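# Place the carton on the raised block using suction

## Task

Set the carton down on the raised block so no part of it extends beyond the blue tape outline, keeping the same face on top as at the beginning. It must stay there on its own, not only because the robot holds it. Finally switch suction off and pull the tool away.

## Robot and tools

Robot: two arms, left_arm and right_arm, each ending in a vacuum tool with a suction cup instead of fingers. The tracked point of each hand is its cup point: the middle of the cup rim when nothing touches it. The cup opens along that point's own +z axis. About 4 cm behind the rim the tool widens, with body and camera reaching roughly 9 cm sideways, so leave room around it.

Frame: one scene frame for both arms. Origin on the table surface midway between the arms, +x out over the table, +y toward left_arm, +z up. The arm names do not tell you which side of a picture they are on. Reported cup point positions can be slightly off, more so when an arm reaches far.

Row layout (used by every moving call): a single flat list of 16 numbers covering both arms, even if only one should move. Order: left x, y, z (metres), left qw, qx, qy, qz (unit quaternion, w first), left suction; then the same eight for the right arm. These are absolute targets in the scene frame, not offsets. Suction is in [-1, 1]: above 0.01 means on, 0.01 or less means off, and it keeps its last value, so repeat the current value to leave a tool unchanged (sending 0 switches it off). To keep an arm still, resend exactly the position and quaternion from the last result before it stopped; to hold an orientation, repeat the same quaternion target in every row rather than copying a drifted reported one. A target farther than 0.6 m from that arm's last reported position along any of its cup axes gets the call refused, and nothing is sent.

Tools:
- execute_actions {actions, pictures}. actions holds zero or one item. Empty list: just report the state (with pictures). An action item {rows, steps}: rows is 1 to 15 rows of 16 numbers, steps 3 to 15 (default 15), one row per 1/30 s step, last row repeated to fill. A wait item {steps: n}, n up to 300, sends nothing and counts from the previous result, including your reply time. pictures true adds camera images.
- move {target, speed}. target is one 16-number row as above; each cup point travels a straight line to its pose, both arms finishing together in 0.5 to 10 s (cut off at 10 s). speed is the path's top speed in m/s, 0.002 to 0.5, default 0.25; rotation up to twice that in rad/s. Suction values are applied at the start. Paths ignore obstacles and the other arm; real motion may lag, wander or overshoot the speed, particularly near full reach. Faster contact hits harder, and targets set deeper past a surface press harder.
- wait {seconds}: 0 to 10 s of running with no new command.
- zoom_image {camera, region}: camera is cam_left_wrist or cam_right_wrist (both 616x616); region [x0, y0, x1, y1] in pixels from the top-left, at most 504x504.
- finished_scene {scene}: ends and grades the scene; irreversible. Call it only once the carton rests correctly and the tool is free and clear.

Control behaviour: each step the commanded pose is limited to 70 mm and 16 degrees from the measured pose, then solved by damped inverse kinematics, position taking priority over orientation. Far targets need several actions; after an action the arm only continues to its last clipped pose, so check the result and send the remainder. Joints move at most 3.14 rad/s. Joint limits (rad): waist and forearm roll and wrist roll -6.283 to 6.283, shoulder -2.059 to 2.094, elbow -3.927 to 0.192, wrist pitch -1.693 to 3.142.

Result lines: the state line gives each arm's cup point position, quaternion and velocities. suction_measured shows achieved vacuum: about 0 with no seal, 0.83 or more on an airtight seal, lower with leaks. part_present goes to 1 at 0.50 and back to 0 below 0.45. A move adds a 'move:' line with the ending (done, off_target, moving, held, fault) and limits (paced = target clipped; held = some steps blocked, after which the arm may jump fast) plus each cup point's distance from its pose. 'pose unreachable' and HELD mark steps the clearance check altered or blocked. 'Hand target' appears when nothing is pending and shows where the controller is driving. For execute_actions actions, the result arrives 3 steps early; those steps run during your next reply. MOTOR HOT warns from 65 °C; at 80 °C the arm is braked (OVER-TEMPERATURE FAULT). A TORQUE FAULT, when contact torque hits a joint's load limit (waist, shoulder 45 N m; elbow, forearm roll 27; wrist pitch, wrist roll 18), backs the joint off, freezes the arm 10 s and drops the rest of the call.

Gripping: switch suction on and press the 36 mm rim flat onto a smooth face of the carton, fully inside its edges and away from seams or holes. The cup shortens under vacuum, so the held object ends up as much as 12 mm nearer the tool. Vacuum alone may lift a light object. To release, set the carton down so it rests, turn suction off, then retreat; contact can persist for the first 15 mm. A cup sealed on the table pins the tool until suction goes off.

Avoid: knocking anything off the table, dropping or sliding the carton, slamming, pressing hard, arms colliding, long loaded holds that heat motors, and flipping the carton. Loose objects may occasionally be nudged by outside pushes, so recheck placement before finishing.

Each tool is called in YAML: its name, and indented under it one key for each argument.

## Session

I'll start by looking at the current state.

execute_actions:
  actions: []

Scene clock: 0.00 s of 5000.00 s.
left_arm: end_effector_position=(+0.4471, +0.4036, +0.2424) suction_measured=0.00 part_present=0 end_effector_quat_wxyz=(-0.002, -0.304, +0.953, +0.000) end_effector_velocity=(-0.000, -0.000, +0.000) end_effector_angular_velocity=(+0.000, -0.000, -0.001) | right_arm: end_effector_position=(+0.3413, -0.4595, +0.2440) suction_measured=0.00 part_present=0 end_effector_quat_wxyz=(-0.000, +0.323, +0.947, +0.001) end_effector_velocity=(-0.000, -0.000, +0.000) end_effector_angular_velocity=(-0.000, -0.000, -0.000)
Joint positions: left_arm=[ 0.    -0.264 -0.927 -0.     1.194  1.833] | right_arm=[-0.    -0.268 -0.928  0.002  1.196  2.876]
Joint velocities: left_arm=[ 0.    -0.001  0.001  0.     0.001  0.001] | right_arm=[-0. -0. -0.  0.  0. -0.]
Hand target (left_arm): +0.447, +0.404, +0.242; -0.002, -0.304, +0.953, +0.000
Hand target (right_arm): +0.341, -0.459, +0.244; -0.000, +0.323, +0.947, +0.001

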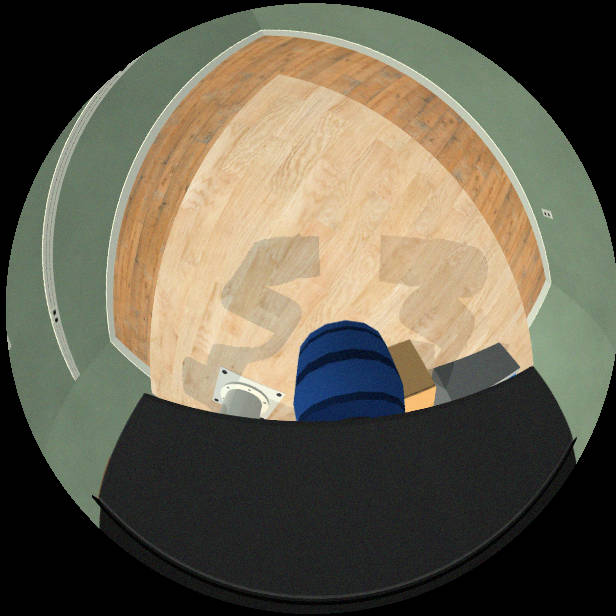

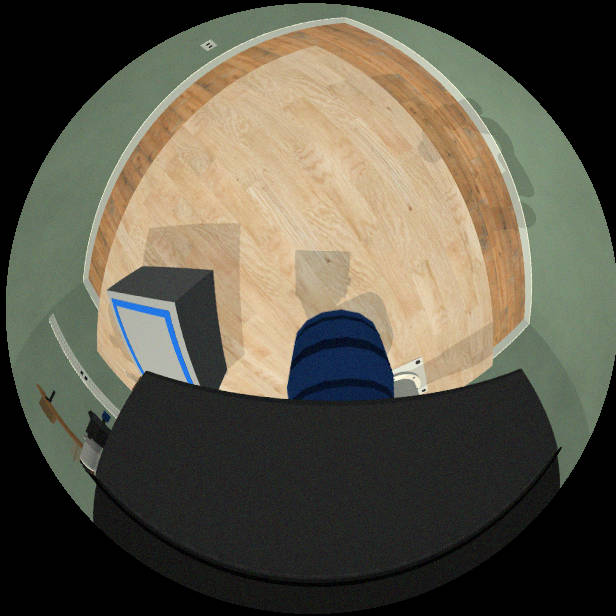

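move:
  target: [0.30, 0.22, 0.40, 0, 0, 1, 0, 0, 0.30, -0.22, 0.40, 0, 0, 1, 0, 0]
  speed: 0.35

Scene clock: 2.97 s of 5000.00 s.
left_arm: end_effector_position=(+0.3005, +0.2203, +0.3999) suction_measured=0.00 part_present=0 end_effector_quat_wxyz=(-0.000, -0.000, +1.000, +0.001) end_effector_velocity=(-0.001, -0.002, +0.002) end_effector_angular_velocity=(-0.000, -0.002, -0.004) | right_arm: end_effector_position=(+0.2995, -0.2208, +0.3998) suction_measured=0.00 part_present=0 end_effector_quat_wxyz=(-0.001, -0.000, +1.000, -0.000) end_effector_velocity=(-0.000, +0.002, +0.002) end_effector_angular_velocity=(+0.001, +0.001, +0.004)
Joint positions: left_arm=[-0.621 -0.59  -1.122  0.002  1.713  1.83 ] | right_arm=[ 0.617 -0.229 -1.413  0.     1.643  2.837]
Joint velocities: left_arm=[-0.007  0.001 -0.007  0.001  0.004 -0.003] | right_arm=[ 0.004  0.005 -0.011  0.001  0.006  0.   ]
Hand target (left_arm): +0.300, +0.220, +0.400; +0.000, +0.000, +1.000, +0.001
Hand target (right_arm): +0.300, -0.220, +0.400; -0.001, -0.000, +1.000, -0.000
Off the commanded pose (left_arm): 0.001 m, 0 deg.
Off the commanded pose (right_arm): 0.001 m, 0 deg.
Kept back: nothing.
move: done

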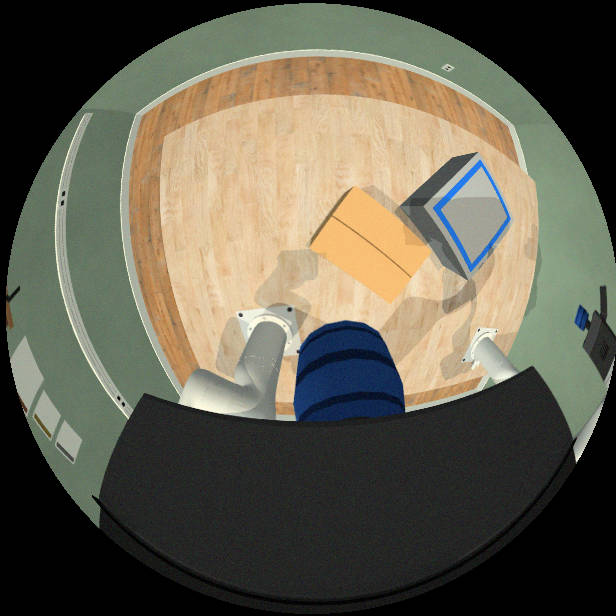

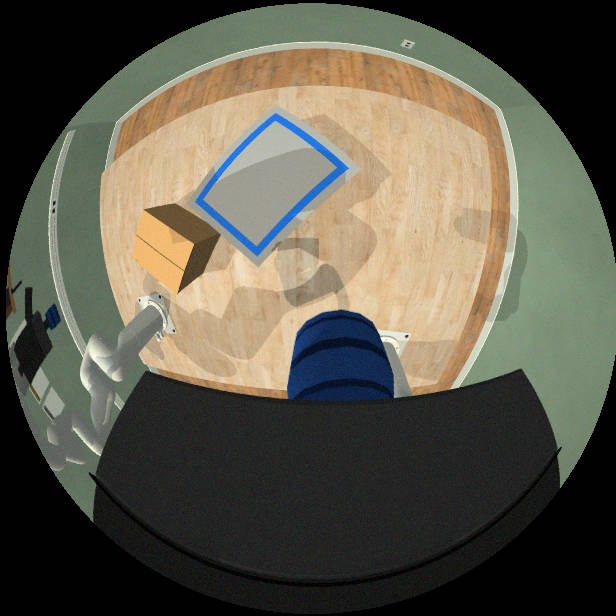

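zoom_image:
  camera: "cam_left_wrist"
  region: [290, 130, 530, 370]

zoom_image:
  camera: "cam_right_wrist"
  region: [120, 90, 380, 350]

Region (290, 130, 530, 370) of cam_left_wrist's 616x616 image, scaled by 2.100, with more detail than that image has.

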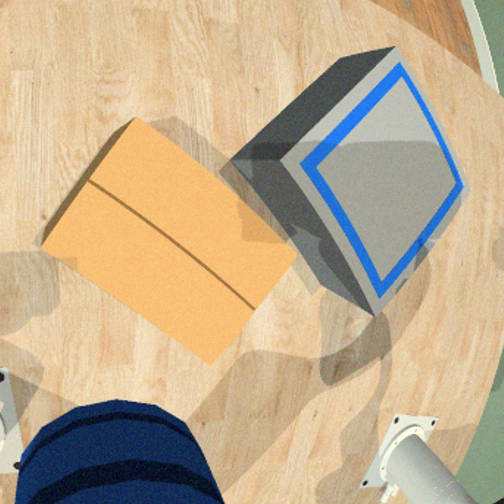

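Region (120, 90, 380, 350) of cam_right_wrist's 616x616 image, scaled by 1.938, with more detail than that image has.

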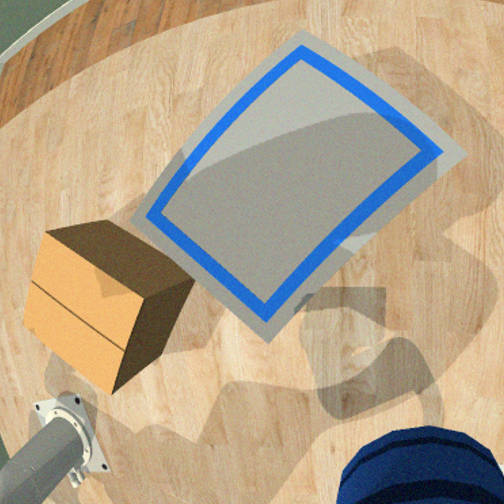

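zoom_image:
  camera: "cam_left_wrist"
  region: [210, 280, 330, 400]

zoom_image:
  camera: "cam_left_wrist"
  region: [450, 270, 616, 400]

zoom_image:
  camera: "cam_right_wrist"
  region: [0, 260, 200, 400]

Region (210, 280, 330, 400) of cam_left_wrist's 616x616 image, scaled by 4.200, with more detail than that image has.

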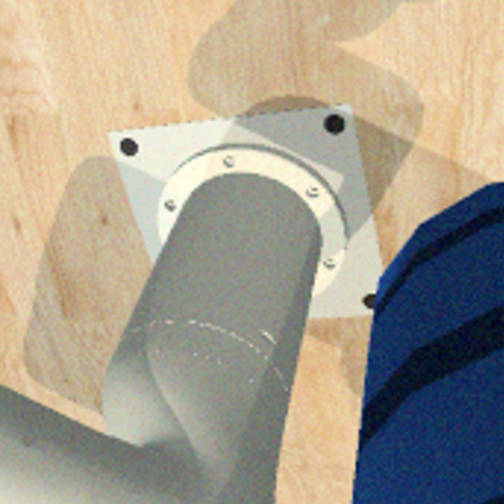

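Region (450, 270, 616, 400) of cam_left_wrist's 616x616 image, scaled by 3.036, with more detail than that image has; it fills the top 395 rows of this view, and the rest is white.

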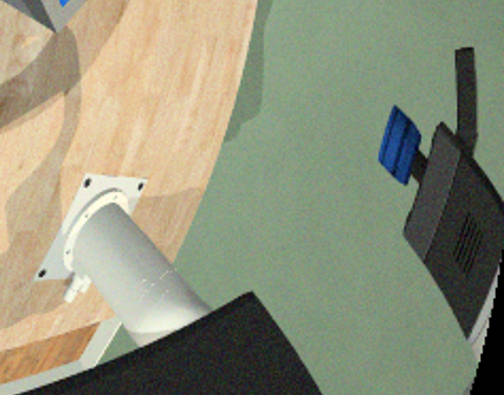

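Region (0, 260, 200, 400) of cam_right_wrist's 616x616 image, scaled by 2.520, with more detail than that image has; it fills the top 353 rows of this view, and the rest is white.

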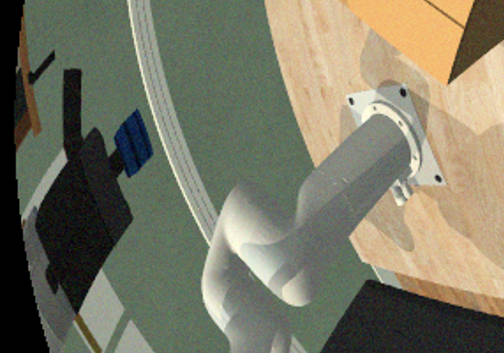

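zoom_image:
  camera: "cam_left_wrist"
  region: [280, 300, 420, 440]

zoom_image:
  camera: "cam_right_wrist"
  region: [280, 290, 430, 420]

Region (280, 300, 420, 440) of cam_left_wrist's 616x616 image, scaled by 3.600, with more detail than that image has.

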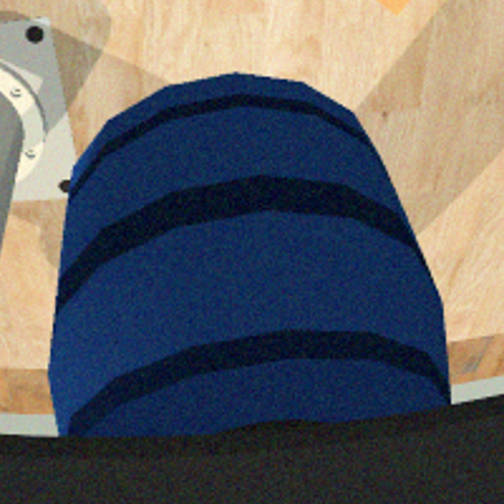

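Region (280, 290, 430, 420) of cam_right_wrist's 616x616 image, scaled by 3.360, with more detail than that image has; it fills the top 437 rows of this view, and the rest is white.

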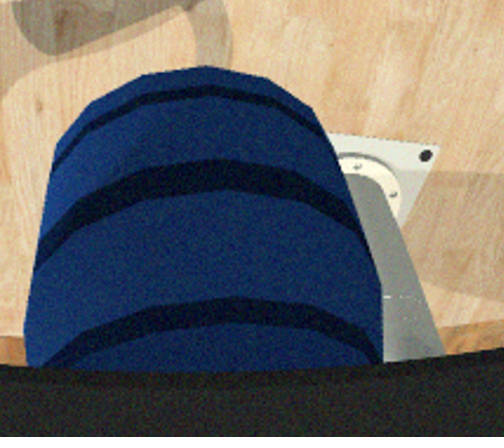

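zoom_image:
  camera: "cam_left_wrist"
  region: [0, 270, 60, 350]

zoom_image:
  camera: "cam_left_wrist"
  region: [250, 0, 370, 40]

zoom_image:
  camera: "cam_left_wrist"
  region: [556, 200, 616, 300]

Region (0, 270, 60, 350) of cam_left_wrist's 616x616 image, scaled by 6.300, with more detail than that image has; it fills the left 378 columns of this view, and the rest is white.

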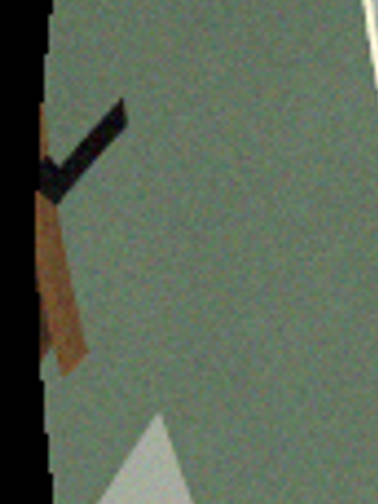

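Region (250, 0, 370, 40) of cam_left_wrist's 616x616 image, scaled by 4.200, with more detail than that image has.

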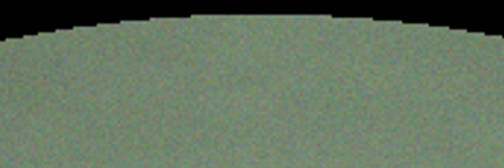

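Region (556, 200, 616, 300) of cam_left_wrist's 616x616 image, scaled by 5.040, with more detail than that image has; it fills the left 302 columns of this view, and the rest is white.

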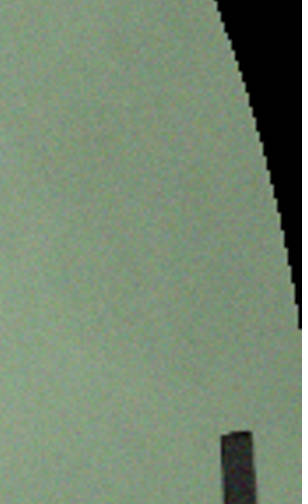

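zoom_image:
  camera: "cam_right_wrist"
  region: [125, 190, 235, 300]

zoom_image:
  camera: "cam_left_wrist"
  region: [300, 175, 440, 315]

zoom_image:
  camera: "cam_left_wrist"
  region: [390, 145, 530, 285]

zoom_image:
  camera: "cam_right_wrist"
  region: [180, 95, 370, 275]

Region (125, 190, 235, 300) of cam_right_wrist's 616x616 image, scaled by 4.582, with more detail than that image has.

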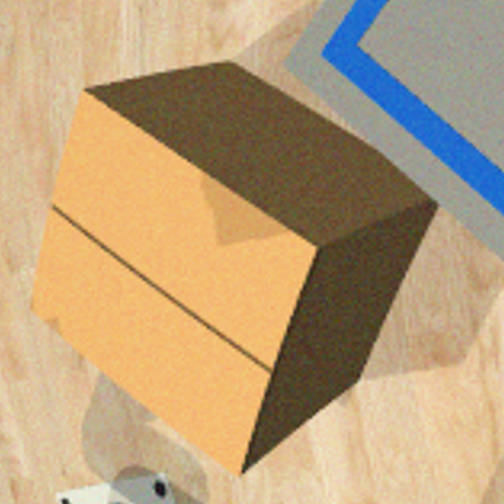

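Region (300, 175, 440, 315) of cam_left_wrist's 616x616 image, scaled by 3.600, with more detail than that image has.

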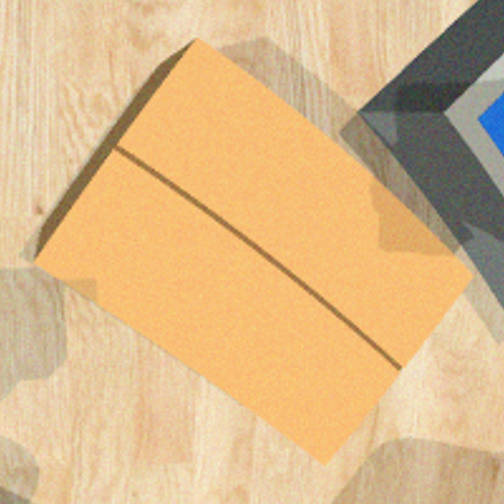

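Region (390, 145, 530, 285) of cam_left_wrist's 616x616 image, scaled by 3.600, with more detail than that image has.

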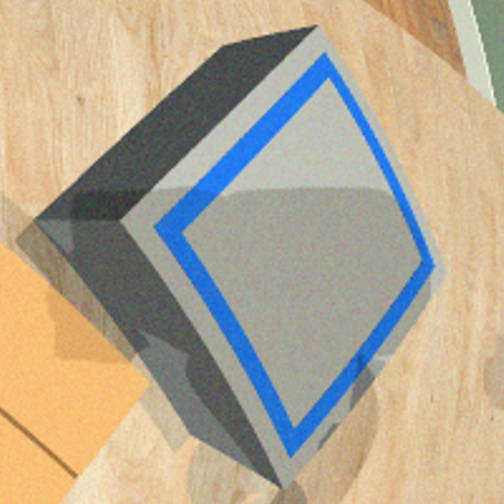

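Region (180, 95, 370, 275) of cam_right_wrist's 616x616 image, scaled by 2.653, with more detail than that image has; it fills the top 477 rows of this view, and the rest is white.

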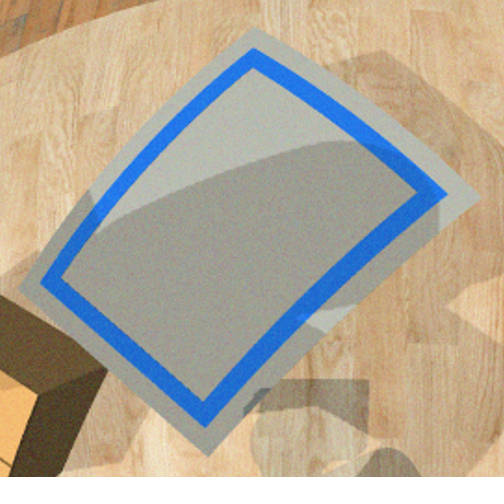

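move:
  target: [0.320, 0.114, 0.21, 0, 0.3007, 0.9537, 0, 0, 0.38, -0.39, 0.36, 0, -0.3007, 0.9537, 0, 0]
  speed: 0.35

Scene clock: 11.23 s of 5000.00 s.
left_arm: end_effector_position=(+0.3198, +0.1144, +0.2103) suction_measured=0.00 part_present=0 end_effector_quat_wxyz=(+0.000, +0.300, +0.954, +0.000) end_effector_velocity=(+0.000, -0.001, -0.002) end_effector_angular_velocity=(+0.002, +0.002, -0.003) | right_arm: end_effector_position=(+0.3801, -0.3893, +0.3602) suction_measured=0.00 part_present=0 end_effector_quat_wxyz=(+0.001, -0.301, +0.954, -0.000) end_effector_velocity=(+0.000, -0.001, -0.001) end_effector_angular_velocity=(+0.002, +0.004, +0.003)
Joint positions: left_arm=[-0.844 -0.353 -0.753  0.001  1.105  2.217] | right_arm=[ 0.174 -0.142 -1.384  0.     1.524  1.783]
Joint velocities: left_arm=[-0.001  0.007  0.001  0.    -0.005  0.002] | right_arm=[-0.005  0.004 -0.003  0.002  0.002 -0.008]
Hand target (left_arm): +0.320, +0.114, +0.210; +0.000, +0.301, +0.954, +0.000
Hand target (right_arm): +0.380, -0.390, +0.360; +0.000, -0.301, +0.954, +0.000
Off the commanded pose (left_arm): 0.001 m, 0 deg.
Off the commanded pose (right_arm): 0.001 m, 0 deg.
Kept back: nothing.
After step 90, 3.73 s passed at rest.
move: done

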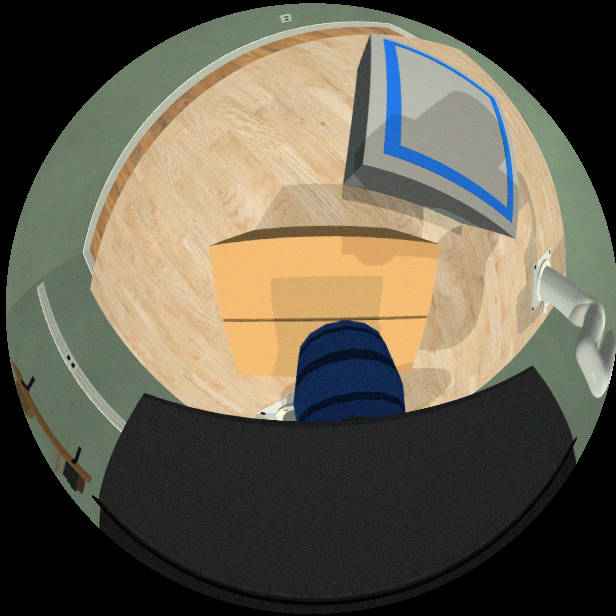

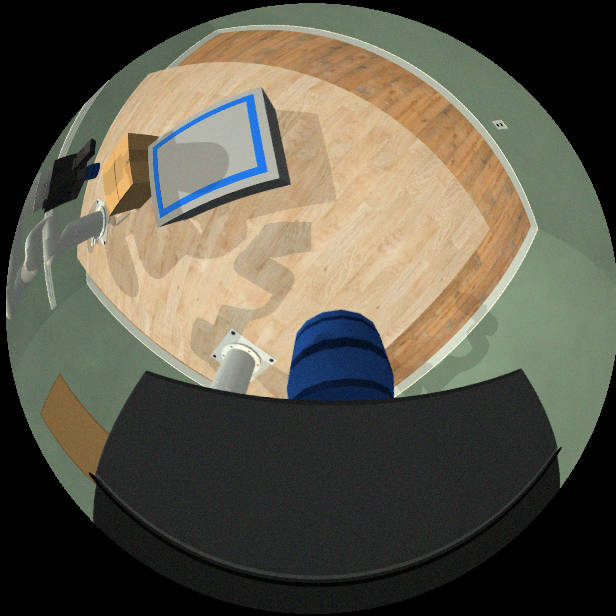

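zoom_image:
  camera: "cam_left_wrist"
  region: [195, 210, 455, 390]

Region (195, 210, 455, 390) of cam_left_wrist's 616x616 image, scaled by 1.938, with more detail than that image has; it fills the top 349 rows of this view, and the rest is white.

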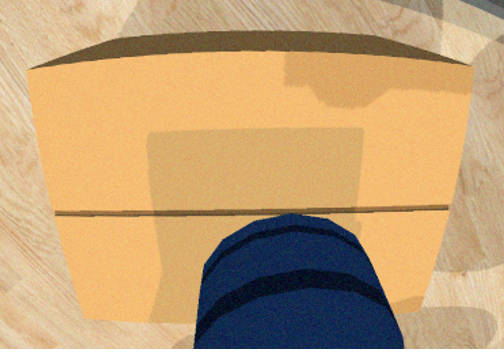

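move:
  target: [0.3215, 0.1133, 0.125, 0, 0.3007, 0.9537, 0, 1, 0.38, -0.39, 0.36, 0, -0.3007, 0.9537, 0, 0]
  speed: 0.13

Scene clock: 15.90 s of 5000.00 s.
left_arm: end_effector_position=(+0.3212, +0.1136, +0.1249) suction_measured=0.88 part_present=1 end_effector_quat_wxyz=(-0.000, +0.301, +0.954, +0.000) end_effector_velocity=(+0.001, +0.000, +0.000) end_effector_angular_velocity=(-0.001, -0.002, +0.001) | right_arm: end_effector_position=(+0.3800, -0.3900, +0.3600) suction_measured=0.00 part_present=0 end_effector_quat_wxyz=(+0.000, -0.301, +0.954, +0.000) end_effector_velocity=(-0.000, -0.000, +0.000) end_effector_angular_velocity=(-0.000, +0.000, -0.000)
Joint positions: left_arm=[-0.843 -0.223 -0.609  0.     0.832  2.22 ] | right_arm=[ 0.172 -0.141 -1.384  0.     1.525  1.781]
Joint velocities: left_arm=[ 0.001 -0.     0.     0.    -0.002 -0.   ] | right_arm=[-0. -0. -0. -0.  0.  0.]
Hand target (left_arm): +0.321, +0.113, +0.125; +0.000, +0.301, +0.954, +0.000
Hand target (right_arm): +0.380, -0.390, +0.360; +0.000, -0.301, +0.954, +0.000
Off the commanded pose (left_arm): 0.000 m, 0 deg.
Off the commanded pose (right_arm): 0.000 m, 0 deg.
Kept back: nothing.
After step 90, 0.40 s passed at rest.
move: done

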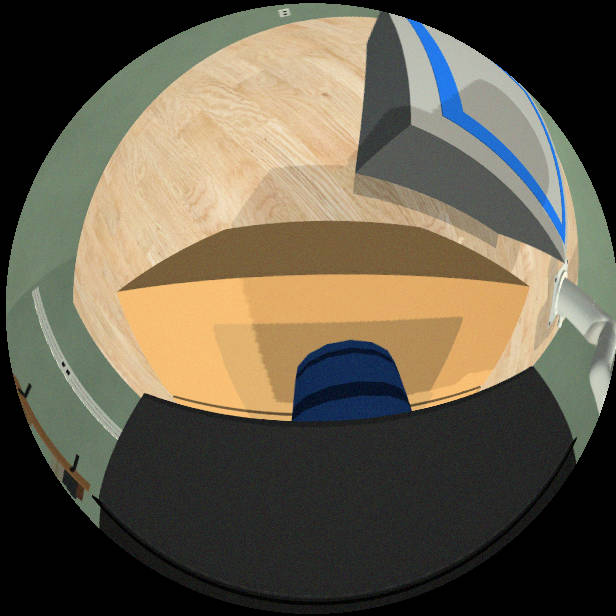

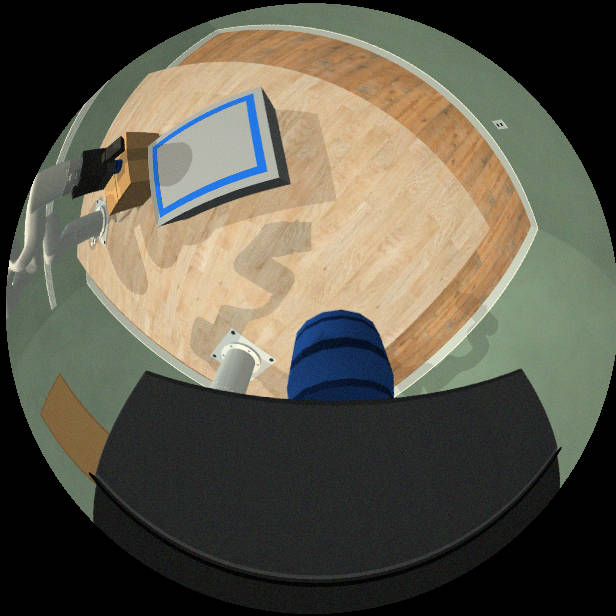

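move:
  target: [0.3215, 0.1133, 0.165, 0, 0.3007, 0.9537, 0, 1, 0.38, -0.39, 0.36, 0, -0.3007, 0.9537, 0, 0]
  speed: 0.08

Scene clock: 17.07 s of 5000.00 s.
left_arm: end_effector_position=(+0.3215, +0.1133, +0.1646) suction_measured=0.89 part_present=1 end_effector_quat_wxyz=(-0.000, +0.301, +0.954, +0.000) end_effector_velocity=(+0.001, -0.001, +0.003) end_effector_angular_velocity=(-0.002, -0.002, -0.001) | right_arm: end_effector_position=(+0.3800, -0.3900, +0.3600) suction_measured=0.00 part_present=0 end_effector_quat_wxyz=(+0.000, -0.301, +0.954, -0.000) end_effector_velocity=(-0.000, -0.000, -0.000) end_effector_angular_velocity=(-0.001, +0.001, -0.000)
Joint positions: left_arm=[-0.843 -0.291 -0.671 -0.     0.963  2.22 ] | right_arm=[ 0.172 -0.141 -1.384  0.     1.525  1.781]
Joint velocities: left_arm=[-0.001 -0.003 -0.006 -0.     0.006  0.   ] | right_arm=[-0.     0.    -0.    -0.001  0.     0.   ]
Hand target (left_arm): +0.322, +0.113, +0.165; -0.000, +0.301, +0.954, -0.000
Hand target (right_arm): +0.380, -0.390, +0.360; -0.000, -0.301, +0.954, +0.000
Off the commanded pose (left_arm): 0.000 m, 0 deg.
Off the commanded pose (right_arm): 0.000 m, 0 deg.
Kept back: nothing.
move: done

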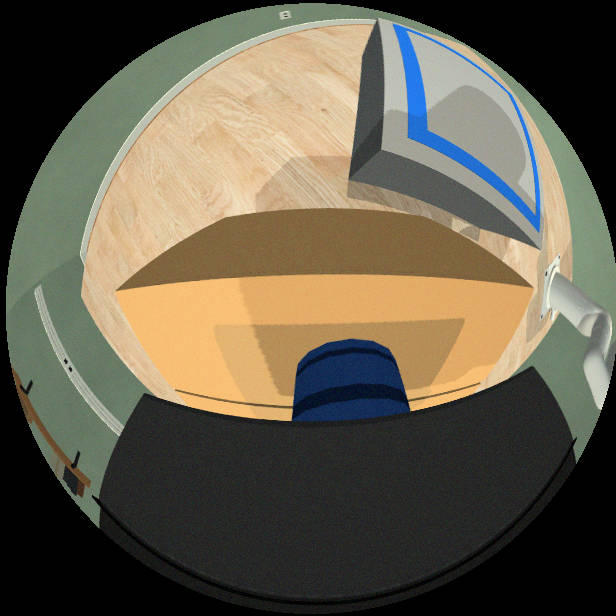

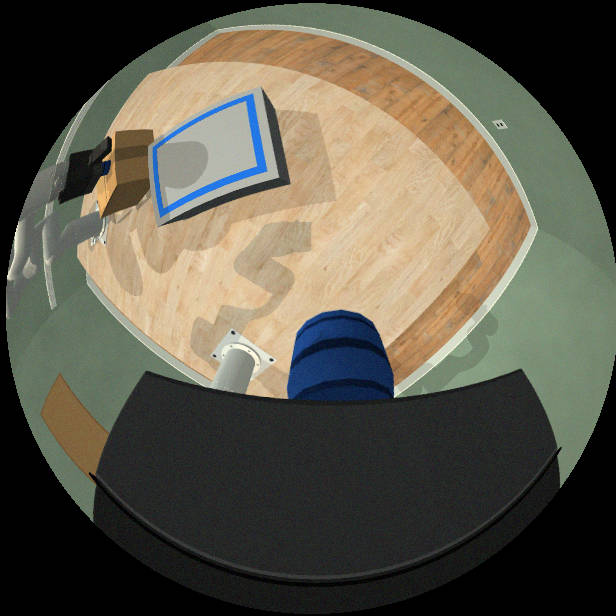

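move:
  target: [0.3200, 0.1150, 0.285, 0, 0.3007, 0.9537, 0, 1, 0.37, -0.39, 0.29, 0, -0.3007, 0.9537, 0, 0]
  speed: 0.18

Scene clock: 19.07 s of 5000.00 s.
left_arm: end_effector_position=(+0.3200, +0.1150, +0.2841) suction_measured=0.89 part_present=1 end_effector_quat_wxyz=(-0.001, +0.301, +0.954, +0.000) end_effector_velocity=(+0.002, -0.002, +0.007) end_effector_angular_velocity=(-0.007, -0.008, +0.001) | right_arm: end_effector_position=(+0.3703, -0.3900, +0.2903) suction_measured=0.00 part_present=0 end_effector_quat_wxyz=(+0.000, -0.301, +0.954, -0.000) end_effector_velocity=(-0.001, -0.000, -0.003) end_effector_angular_velocity=(+0.000, +0.002, -0.001)
Joint positions: left_arm=[-0.842 -0.388 -0.937 -0.     1.326  2.22 ] | right_arm=[ 0.173 -0.194 -1.131 -0.     1.324  1.783]
Joint velocities: left_arm=[ 0.001 -0.001 -0.017  0.     0.007 -0.   ] | right_arm=[-0.    -0.     0.007  0.001 -0.005  0.   ]
Hand target (left_arm): +0.320, +0.115, +0.285; -0.000, +0.301, +0.954, -0.000
Hand target (right_arm): +0.370, -0.390, +0.290; -0.000, -0.301, +0.954, -0.000
Off the commanded pose (left_arm): 0.001 m, 0 deg.
Off the commanded pose (right_arm): 0.000 m, 0 deg.
Kept back: nothing.
move: done

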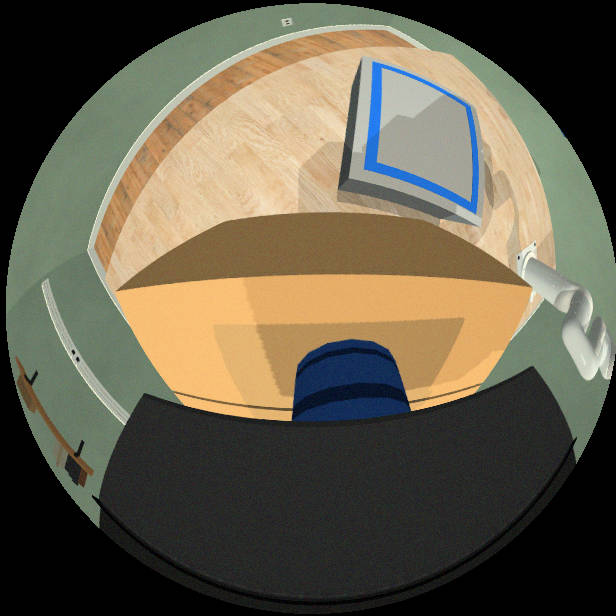

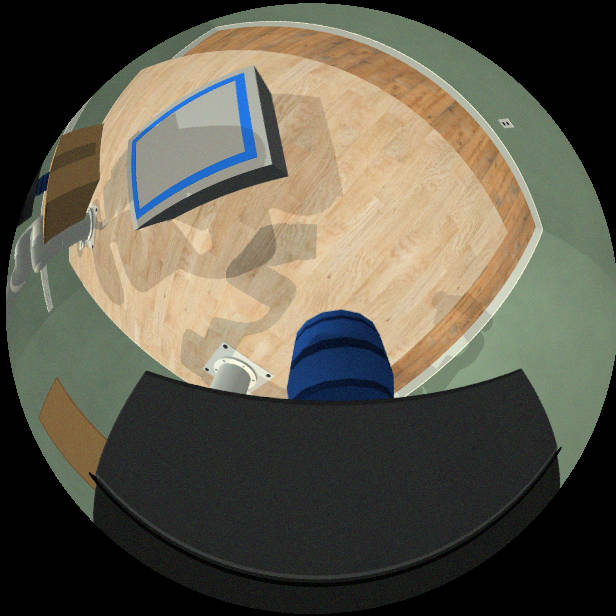

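zoom_image:
  camera: "cam_left_wrist"
  region: [325, 50, 505, 235]

Region (325, 50, 505, 235) of cam_left_wrist's 616x616 image, scaled by 2.724, with more detail than that image has; it fills the left 490 columns of this view, and the rest is white.

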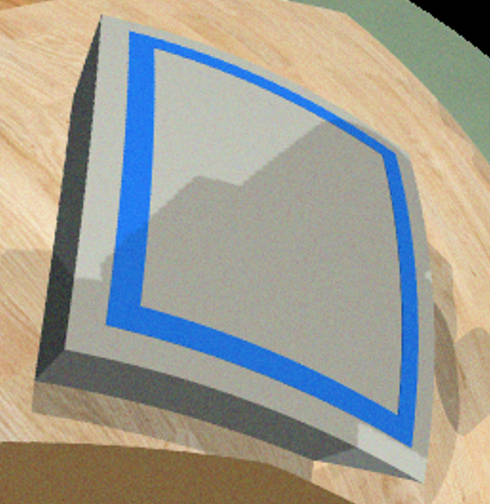

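move:
  target: [0.412, -0.1135, 0.278, 0, -0.3907, 0.9205, 0, 1, 0.37, -0.39, 0.29, 0, -0.3007, 0.9537, 0, 0]
  speed: 0.33

Scene clock: 23.63 s of 5000.00 s.
left_arm: end_effector_position=(+0.4120, -0.1132, +0.2776) suction_measured=0.89 part_present=1 end_effector_quat_wxyz=(+0.000, -0.391, +0.921, -0.000) end_effector_velocity=(+0.001, -0.002, +0.001) end_effector_angular_velocity=(+0.004, +0.002, +0.006) | right_arm: end_effector_position=(+0.3700, -0.3900, +0.2900) suction_measured=0.00 part_present=0 end_effector_quat_wxyz=(+0.000, -0.301, +0.954, +0.000) end_effector_velocity=(-0.000, +0.000, -0.000) end_effector_angular_velocity=(+0.001, +0.001, -0.000)
Joint positions: left_arm=[-1.018  0.465 -1.922  0.001  1.457  0.631] | right_arm=[ 0.173 -0.194 -1.13   0.     1.324  1.782]
Joint velocities: left_arm=[-0.     0.017 -0.03   0.001  0.018 -0.006] | right_arm=[ 0.    -0.    -0.     0.001  0.001  0.   ]
Hand target (left_arm): +0.412, -0.113, +0.278; +0.000, -0.391, +0.921, +0.000
Hand target (right_arm): +0.370, -0.390, +0.290; +0.000, -0.301, +0.954, +0.000
Off the commanded pose (left_arm): 0.001 m, 0 deg.
Off the commanded pose (right_arm): 0.000 m, 0 deg.
Kept back: nothing.
move: done

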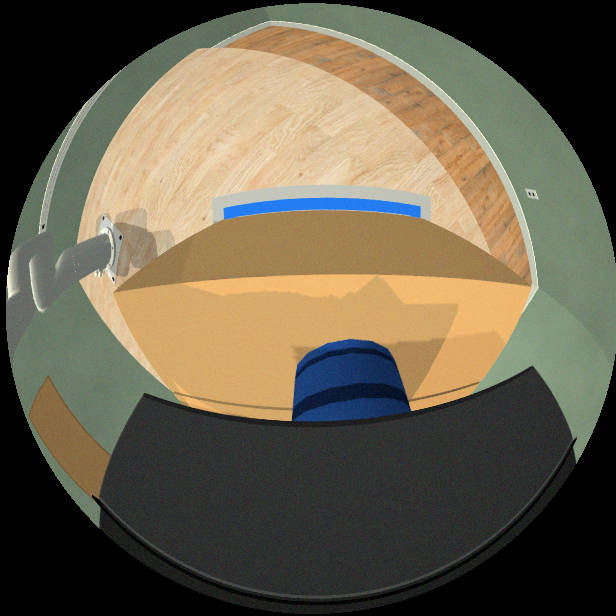

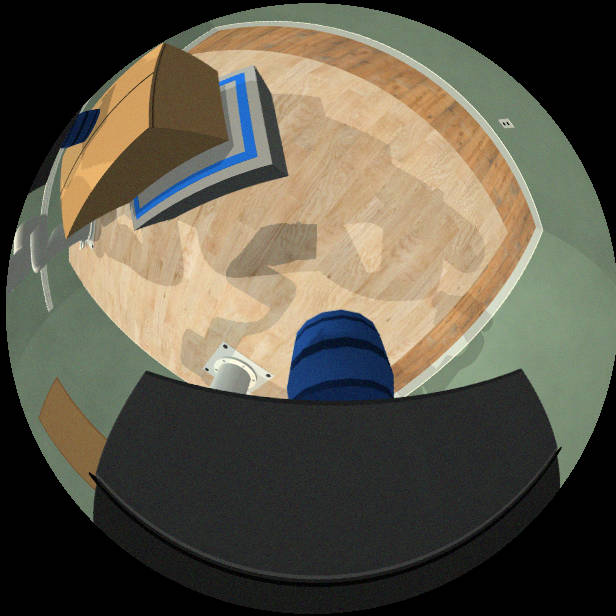

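execute_actions:
  actions: []

zoom_image:
  camera: "cam_left_wrist"
  region: [200, 170, 445, 290]

zoom_image:
  camera: "cam_right_wrist"
  region: [100, 40, 300, 240]

Scene clock: 23.70 s of 5000.00 s.
left_arm: end_effector_position=(+0.4121, -0.1133, +0.2777) suction_measured=0.89 part_present=1 end_effector_quat_wxyz=(+0.000, -0.391, +0.921, -0.000) end_effector_velocity=(+0.001, -0.002, +0.000) end_effector_angular_velocity=(-0.000, -0.000, +0.002) | right_arm: end_effector_position=(+0.3700, -0.3900, +0.2900) suction_measured=0.00 part_present=0 end_effector_quat_wxyz=(+0.000, -0.301, +0.954, +0.000) end_effector_velocity=(+0.000, -0.000, +0.000) end_effector_angular_velocity=(-0.001, -0.001, +0.000)
Joint positions: left_arm=[-1.018  0.465 -1.923  0.001  1.458  0.631] | right_arm=[ 0.173 -0.194 -1.13   0.     1.324  1.782]
Joint velocities: left_arm=[-0.     0.009 -0.015  0.     0.006 -0.003] | right_arm=[ 0.    -0.    -0.    -0.001 -0.001 -0.   ]
Hand target (left_arm): +0.412, -0.113, +0.278; +0.000, -0.391, +0.921, +0.000
Hand target (right_arm): +0.370, -0.390, +0.290; +0.000, -0.301, +0.954, +0.000
Off the commanded pose (left_arm): 0.000 m, 0 deg.
Off the commanded pose (right_arm): 0.000 m, 0 deg.
Kept back: nothing.
Steps of this call (steps 1 to 2: nothing new was sent). Readings (end_effector_position | what the end effector reports):
1: left_arm (+0.4121, -0.1132, +0.2776) | right_arm (+0.3700, -0.3900, +0.2900) | left_arm suction_measured=0.89 part_present=1 | right_arm suction_measured=0.00 part_present=0
2: the state above

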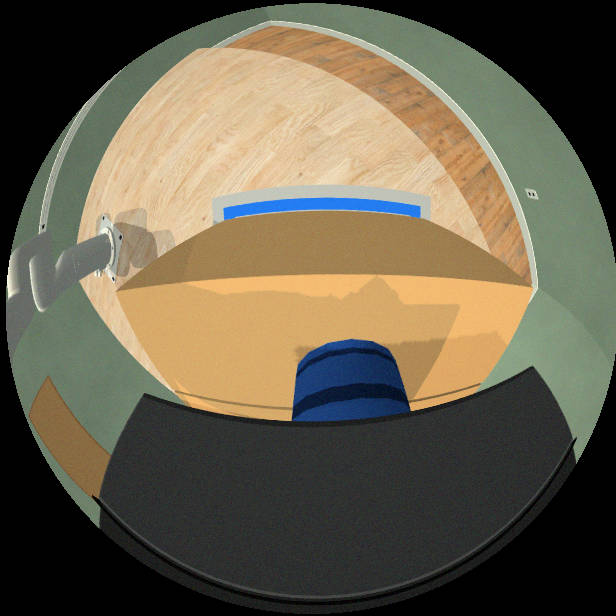

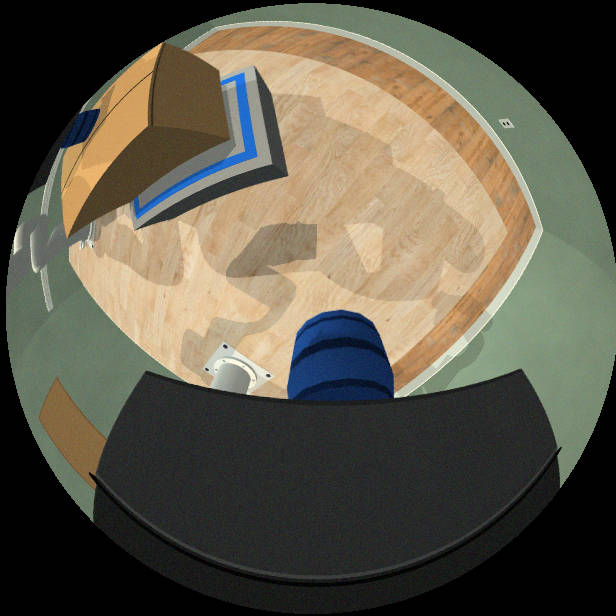

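Region (200, 170, 445, 290) of cam_left_wrist's 616x616 image, scaled by 2.057, with more detail than that image has; it fills the top 247 rows of this view, and the rest is white.

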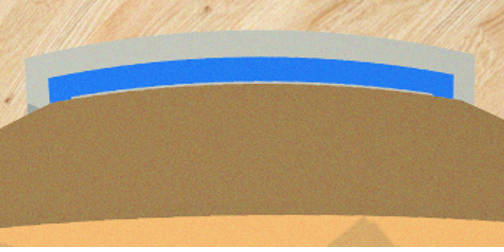

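Region (100, 40, 300, 240) of cam_right_wrist's 616x616 image, scaled by 2.520, with more detail than that image has.

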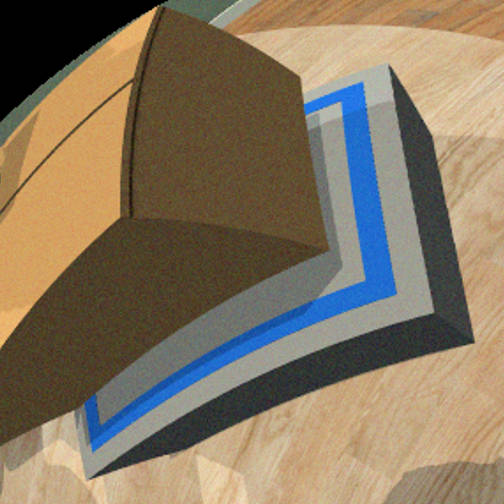

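move:
  target: [0.4092, -0.1164, 0.259, 0, -0.3907, 0.9205, 0, 1, 0.37, -0.39, 0.29, 0, -0.3007, 0.9537, 0, 0]
  speed: 0.05

zoom_image:
  camera: "cam_left_wrist"
  region: [190, 160, 455, 290]

zoom_image:
  camera: "cam_right_wrist"
  region: [120, 60, 295, 235]

Scene clock: 25.37 s of 5000.00 s.
left_arm: end_effector_position=(+0.4092, -0.1163, +0.2593) suction_measured=0.89 part_present=1 end_effector_quat_wxyz=(+0.000, -0.391, +0.921, -0.000) end_effector_velocity=(+0.001, -0.001, +0.003) end_effector_angular_velocity=(-0.010, -0.007, +0.002) | right_arm: end_effector_position=(+0.3700, -0.3900, +0.2900) suction_measured=0.00 part_present=0 end_effector_quat_wxyz=(+0.000, -0.301, +0.954, +0.000) end_effector_velocity=(-0.000, +0.000, -0.000) end_effector_angular_velocity=(+0.001, +0.000, +0.000)
Joint positions: left_arm=[-1.025  0.462 -1.865  0.     1.403  0.624] | right_arm=[ 0.173 -0.194 -1.13   0.     1.324  1.782]
Joint velocities: left_arm=[ 0.    -0.006  0.004 -0.    -0.009 -0.002] | right_arm=[ 0.001  0.    -0.     0.001  0.    -0.   ]
Hand target (left_arm): +0.409, -0.116, +0.259; +0.000, -0.391, +0.921, +0.000
Hand target (right_arm): +0.370, -0.390, +0.290; -0.000, -0.301, +0.954, +0.000
Off the commanded pose (left_arm): 0.000 m, 0 deg.
Off the commanded pose (right_arm): 0.000 m, 0 deg.
Kept back: nothing.
move: done

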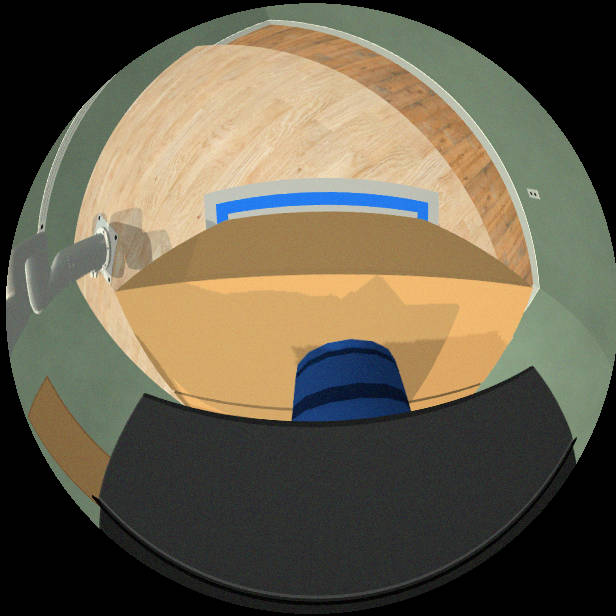

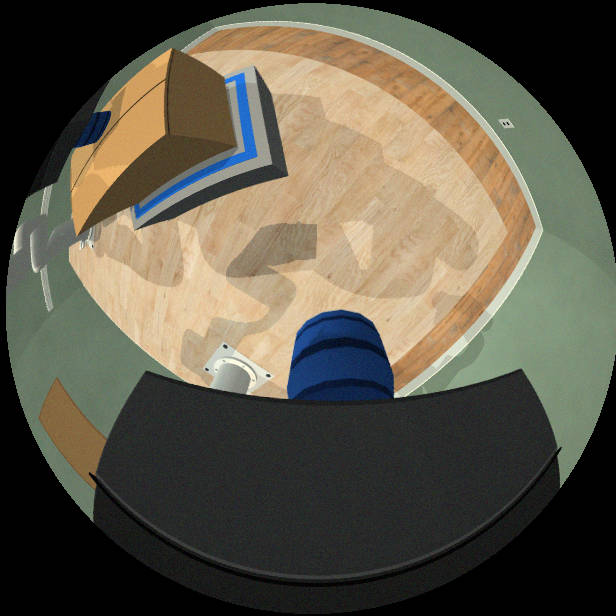

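Region (190, 160, 455, 290) of cam_left_wrist's 616x616 image, scaled by 1.902, with more detail than that image has; it fills the top 247 rows of this view, and the rest is white.

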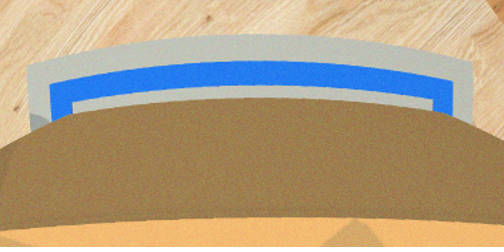

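Region (120, 60, 295, 235) of cam_right_wrist's 616x616 image, scaled by 2.880, with more detail than that image has.

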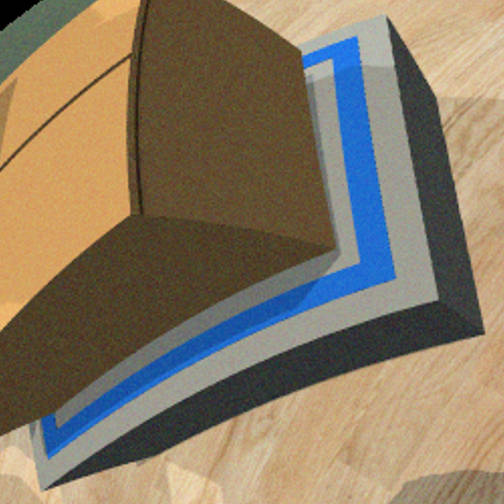

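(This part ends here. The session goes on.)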